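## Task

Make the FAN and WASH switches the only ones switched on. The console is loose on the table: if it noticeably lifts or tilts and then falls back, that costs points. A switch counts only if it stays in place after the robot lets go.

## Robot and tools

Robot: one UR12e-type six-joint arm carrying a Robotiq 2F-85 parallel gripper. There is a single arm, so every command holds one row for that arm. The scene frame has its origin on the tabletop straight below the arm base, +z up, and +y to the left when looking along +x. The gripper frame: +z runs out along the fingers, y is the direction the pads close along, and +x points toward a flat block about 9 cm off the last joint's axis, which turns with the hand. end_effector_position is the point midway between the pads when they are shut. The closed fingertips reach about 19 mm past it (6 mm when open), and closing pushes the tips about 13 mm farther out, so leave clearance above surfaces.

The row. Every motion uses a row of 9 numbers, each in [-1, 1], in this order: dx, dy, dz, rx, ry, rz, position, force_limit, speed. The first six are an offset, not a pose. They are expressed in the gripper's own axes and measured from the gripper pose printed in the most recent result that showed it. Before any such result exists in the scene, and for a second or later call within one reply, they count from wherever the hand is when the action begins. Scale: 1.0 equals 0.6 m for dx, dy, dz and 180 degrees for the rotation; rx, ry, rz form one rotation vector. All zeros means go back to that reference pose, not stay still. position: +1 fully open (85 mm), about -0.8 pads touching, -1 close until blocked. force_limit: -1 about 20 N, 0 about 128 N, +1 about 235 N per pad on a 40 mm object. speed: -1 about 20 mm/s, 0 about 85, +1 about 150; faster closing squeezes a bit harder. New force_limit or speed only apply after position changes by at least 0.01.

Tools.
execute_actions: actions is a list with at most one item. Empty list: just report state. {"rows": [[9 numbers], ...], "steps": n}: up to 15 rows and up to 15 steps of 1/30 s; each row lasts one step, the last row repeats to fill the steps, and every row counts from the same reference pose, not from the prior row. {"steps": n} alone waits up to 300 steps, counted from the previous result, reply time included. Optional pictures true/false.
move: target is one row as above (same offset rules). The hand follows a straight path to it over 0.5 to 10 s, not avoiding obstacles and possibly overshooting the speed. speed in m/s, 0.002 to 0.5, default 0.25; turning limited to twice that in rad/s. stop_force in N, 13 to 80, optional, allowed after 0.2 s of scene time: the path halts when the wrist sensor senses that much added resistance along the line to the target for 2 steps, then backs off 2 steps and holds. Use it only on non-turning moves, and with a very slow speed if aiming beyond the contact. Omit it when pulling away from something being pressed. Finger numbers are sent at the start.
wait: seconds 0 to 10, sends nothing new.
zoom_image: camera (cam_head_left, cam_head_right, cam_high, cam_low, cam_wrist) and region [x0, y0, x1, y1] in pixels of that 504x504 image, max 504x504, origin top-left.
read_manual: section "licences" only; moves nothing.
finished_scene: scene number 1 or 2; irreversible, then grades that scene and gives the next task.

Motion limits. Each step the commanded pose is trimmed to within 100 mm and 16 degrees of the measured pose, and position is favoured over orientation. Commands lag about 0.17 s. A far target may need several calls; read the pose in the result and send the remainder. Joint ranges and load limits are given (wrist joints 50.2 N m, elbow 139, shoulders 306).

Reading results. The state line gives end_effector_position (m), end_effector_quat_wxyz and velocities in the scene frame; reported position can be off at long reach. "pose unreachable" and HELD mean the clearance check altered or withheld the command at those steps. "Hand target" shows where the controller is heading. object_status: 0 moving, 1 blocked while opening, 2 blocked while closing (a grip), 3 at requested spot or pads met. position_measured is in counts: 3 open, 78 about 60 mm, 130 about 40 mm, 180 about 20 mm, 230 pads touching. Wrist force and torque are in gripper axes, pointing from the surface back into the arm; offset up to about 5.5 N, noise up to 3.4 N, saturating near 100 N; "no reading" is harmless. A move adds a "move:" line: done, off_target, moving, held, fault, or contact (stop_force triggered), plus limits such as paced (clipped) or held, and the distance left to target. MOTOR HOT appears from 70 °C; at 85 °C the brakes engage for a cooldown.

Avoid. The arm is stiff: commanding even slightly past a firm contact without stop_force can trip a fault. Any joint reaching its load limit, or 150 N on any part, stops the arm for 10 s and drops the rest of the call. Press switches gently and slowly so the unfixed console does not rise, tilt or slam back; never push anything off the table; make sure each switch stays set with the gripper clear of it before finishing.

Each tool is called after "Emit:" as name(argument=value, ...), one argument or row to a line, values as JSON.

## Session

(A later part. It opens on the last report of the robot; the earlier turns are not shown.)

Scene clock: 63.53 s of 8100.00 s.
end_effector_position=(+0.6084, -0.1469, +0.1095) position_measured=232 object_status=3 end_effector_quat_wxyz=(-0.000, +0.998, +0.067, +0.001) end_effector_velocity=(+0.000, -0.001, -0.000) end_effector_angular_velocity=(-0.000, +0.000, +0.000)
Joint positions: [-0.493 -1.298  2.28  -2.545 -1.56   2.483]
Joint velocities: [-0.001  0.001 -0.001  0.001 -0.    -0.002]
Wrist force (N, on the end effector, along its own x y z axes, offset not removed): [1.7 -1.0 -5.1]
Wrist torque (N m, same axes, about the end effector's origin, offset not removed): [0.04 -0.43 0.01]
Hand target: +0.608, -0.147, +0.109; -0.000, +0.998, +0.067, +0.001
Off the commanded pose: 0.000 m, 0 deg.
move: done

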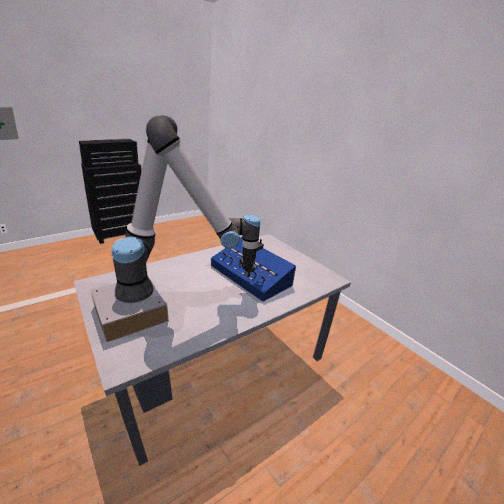

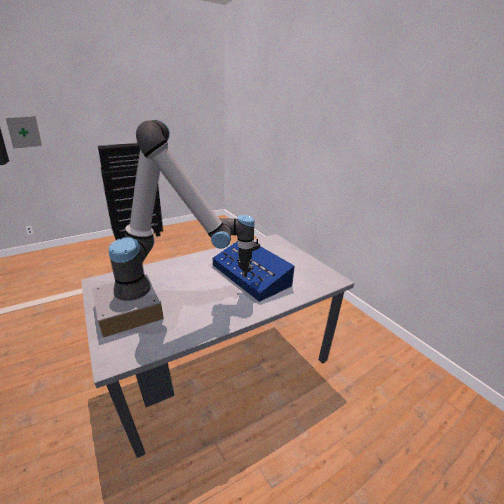

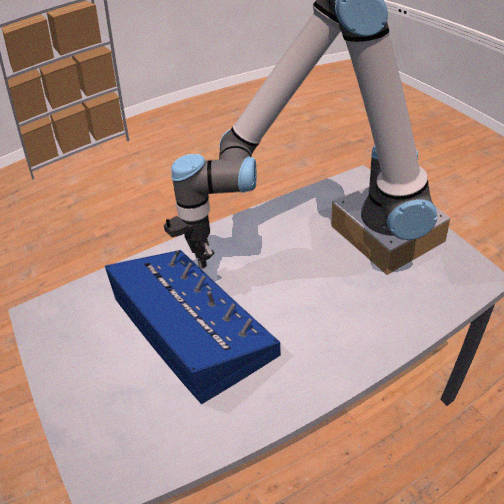

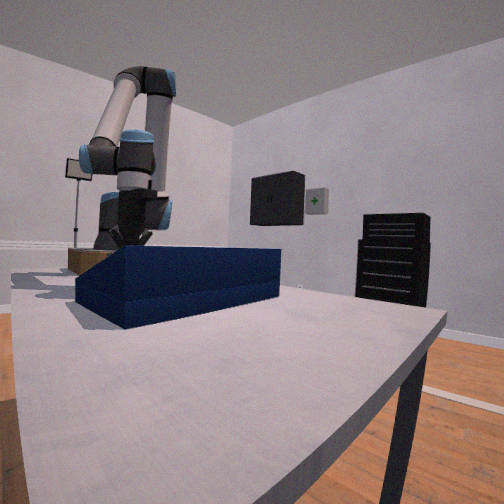

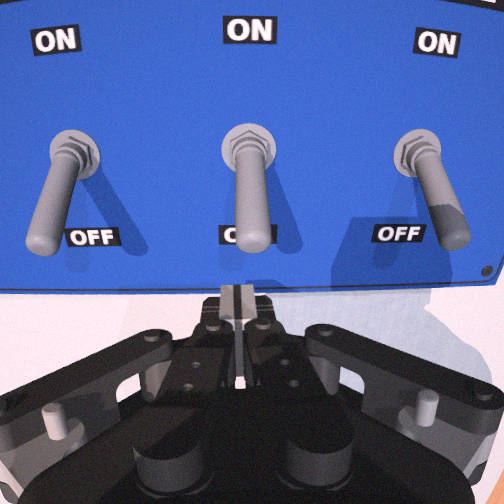

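Pitch 72 mm.

Emit:
move(
  target=[0.01,0.0075,0,0,0,0,-1,0,0],
  speed=0.03,
)

Emit:
move(
  target=[0.06,0,-0.005,0,0,0,-1,0,0],
  speed=0.015,
  stop_force=25,
)

Emit:
move(
  target=[-0.08,0,-0.05,0,0,0,-1,0,0],
  speed=0.08,
)

Emit:
zoom_image(
  camera="cam_high",
  region=[140, 220, 290, 350],
)

Scene clock: 71.30 s of 8100.00 s.
end_effector_position=(+0.6148, -0.1505, +0.1095) position_measured=232 object_status=3 end_effector_quat_wxyz=(-0.000, +0.998, +0.067, +0.001) end_effector_velocity=(+0.002, +0.000, -0.000) end_effector_angular_velocity=(-0.000, +0.001, +0.002)
Joint positions: [-0.493 -1.289  2.267 -2.541 -1.56   2.483]
Joint velocities: [ 0.002  0.003 -0.004  0.002 -0.001 -0.   ]
Wrist force (N, on the end effector, along its own x y z axes, offset not removed): [1.4 3.1 -5.9]
Wrist torque (N m, same axes, about the end effector's origin, offset not removed): [0.51 -0.33 -0.13]
Hand target: +0.615, -0.151, +0.109; -0.000, +0.998, +0.067, +0.001
Off the commanded pose: 0.000 m, 0 deg.
After step 90, 4.03 s passed at rest.
move: done

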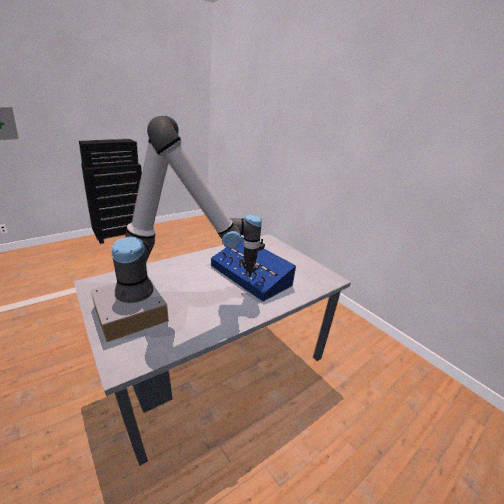

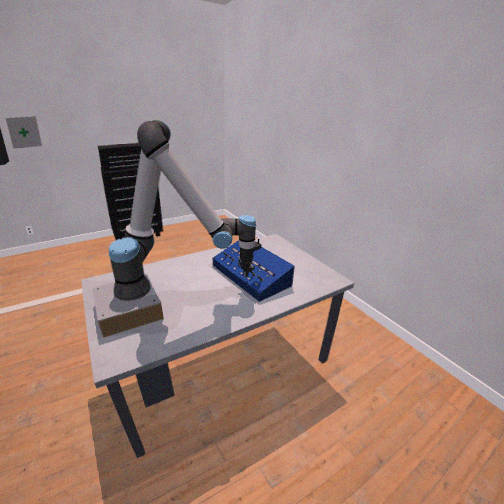

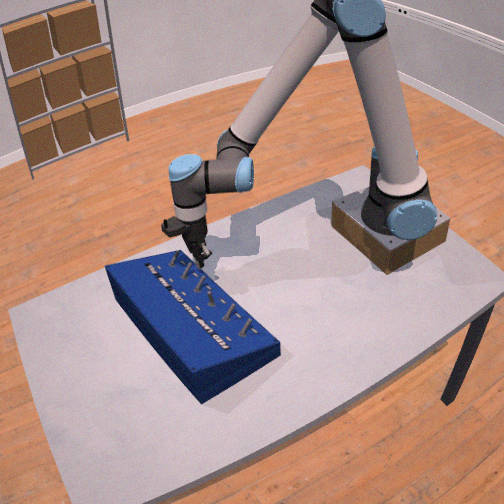

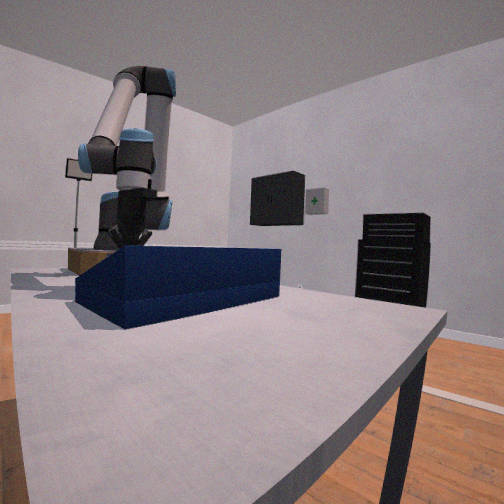

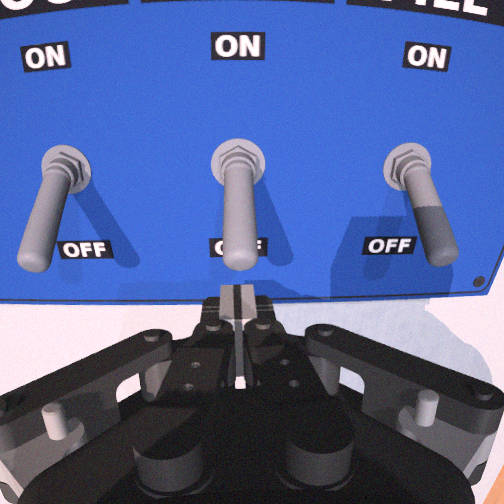

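Scene clock: 73.97 s of 8100.00 s.
end_effector_position=(+0.6503, -0.1457, +0.1126) position_measured=232 object_status=3 end_effector_quat_wxyz=(-0.000, +0.998, +0.067, +0.001) end_effector_velocity=(+0.002, +0.000, -0.000) end_effector_angular_velocity=(+0.000, +0.001, +0.001)
Joint positions: [-0.459 -1.254  2.202 -2.512 -1.559  2.517]
Joint velocities: [ 0.002  0.002 -0.004  0.003 -0.001  0.001]
Wrist force (N, on the end effector, along its own x y z axes, offset not removed): [-0.9 2.8 -2.0]
Wrist torque (N m, same axes, about the end effector's origin, offset not removed): [0.71 0.24 -0.20]
Hand target: +0.650, -0.146, +0.113; -0.000, +0.998, +0.067, +0.001
Off the commanded pose: 0.000 m, 0 deg.
move: done

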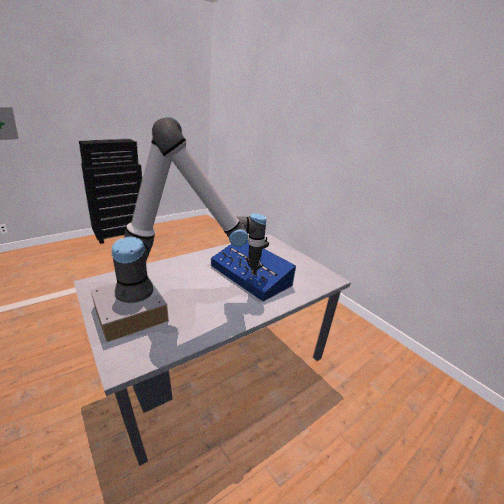

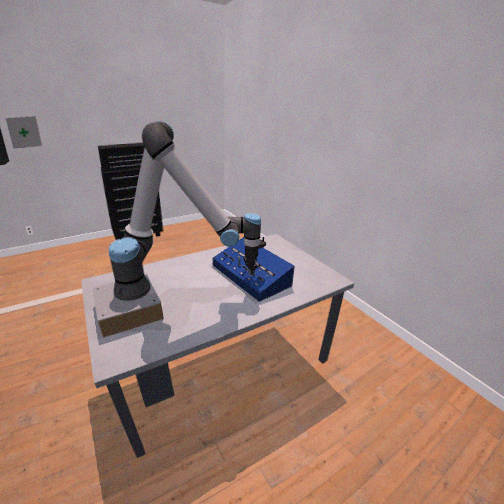

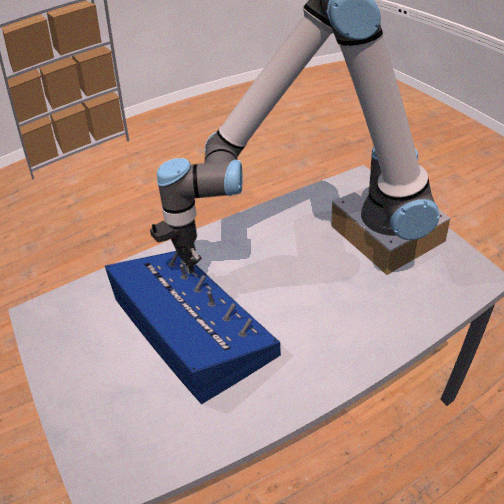

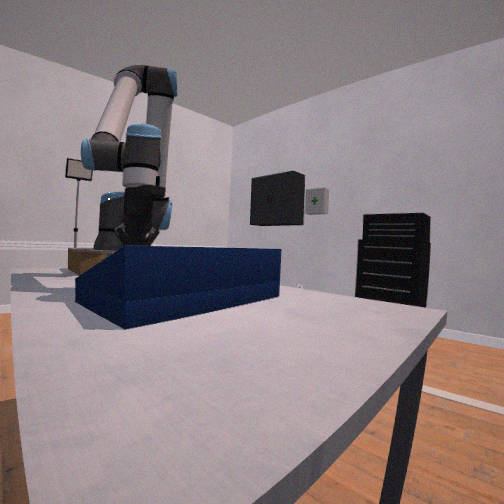

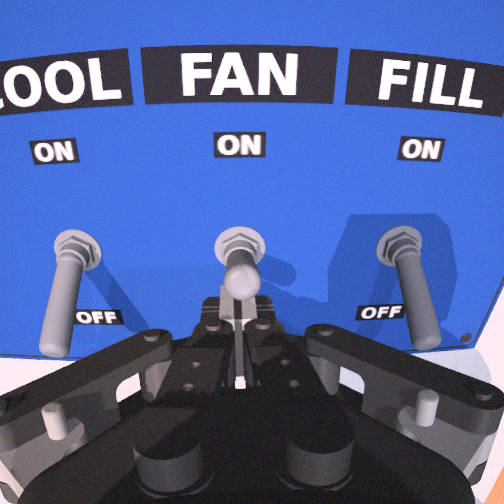

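Scene clock: 75.13 s of 8100.00 s.
end_effector_position=(+0.6028, -0.1521, +0.1423) position_measured=232 object_status=3 end_effector_quat_wxyz=(-0.000, +0.998, +0.067, +0.001) end_effector_velocity=(-0.002, -0.001, +0.001) end_effector_angular_velocity=(+0.000, +0.000, -0.002)
Joint positions: [-0.506 -1.361  2.271 -2.474 -1.56   2.47 ]
Joint velocities: [-0.002 -0.003  0.002  0.002  0.    -0.   ]
Wrist force (N, on the end effector, along its own x y z axes, offset not removed): [-2.9 1.6 -2.9]
Wrist torque (N m, same axes, about the end effector's origin, offset not removed): [0.28 0.68 0.01]
Hand target: +0.603, -0.152, +0.142; -0.000, +0.998, +0.067, +0.001
Off the commanded pose: 0.000 m, 0 deg.
move: done

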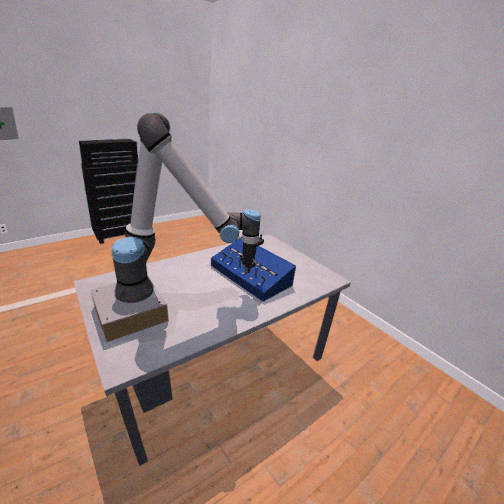

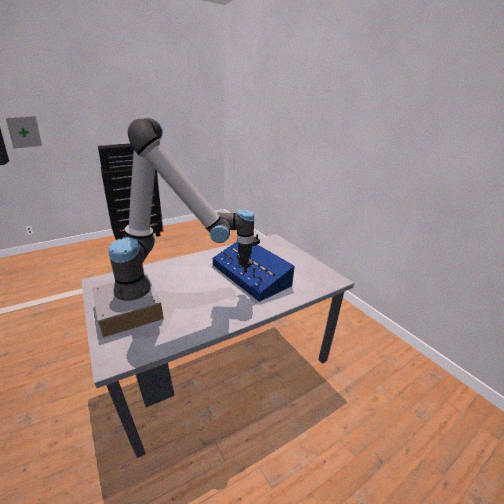

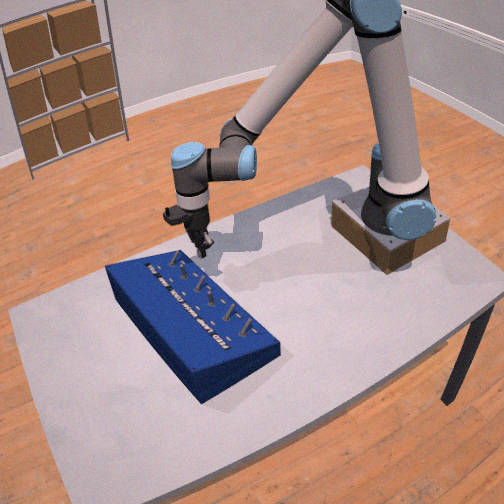

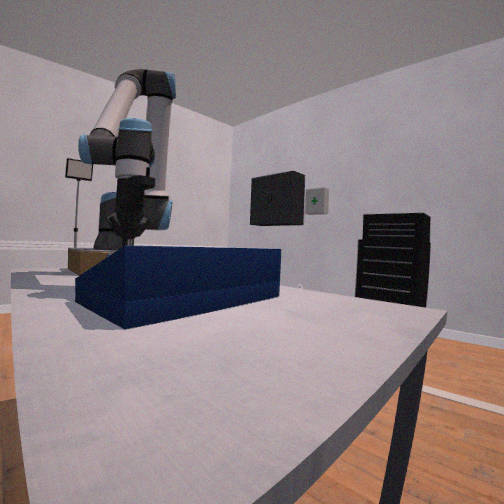

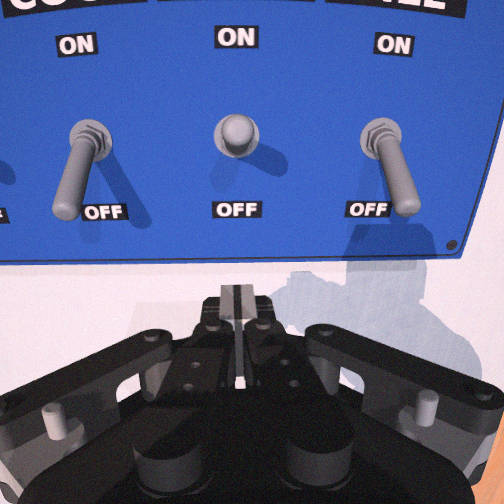

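Region (140, 220, 290, 350) of cam_high's 504x504 image, scaled by 3.360, with more detail than that image has; it fills the top 437 rows of this view, and the rest is white.

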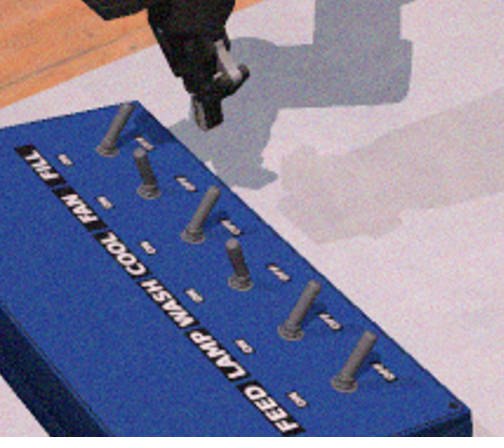

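Emit:
finished_scene(
  scene=1,
)

The scene is finished: the task was done.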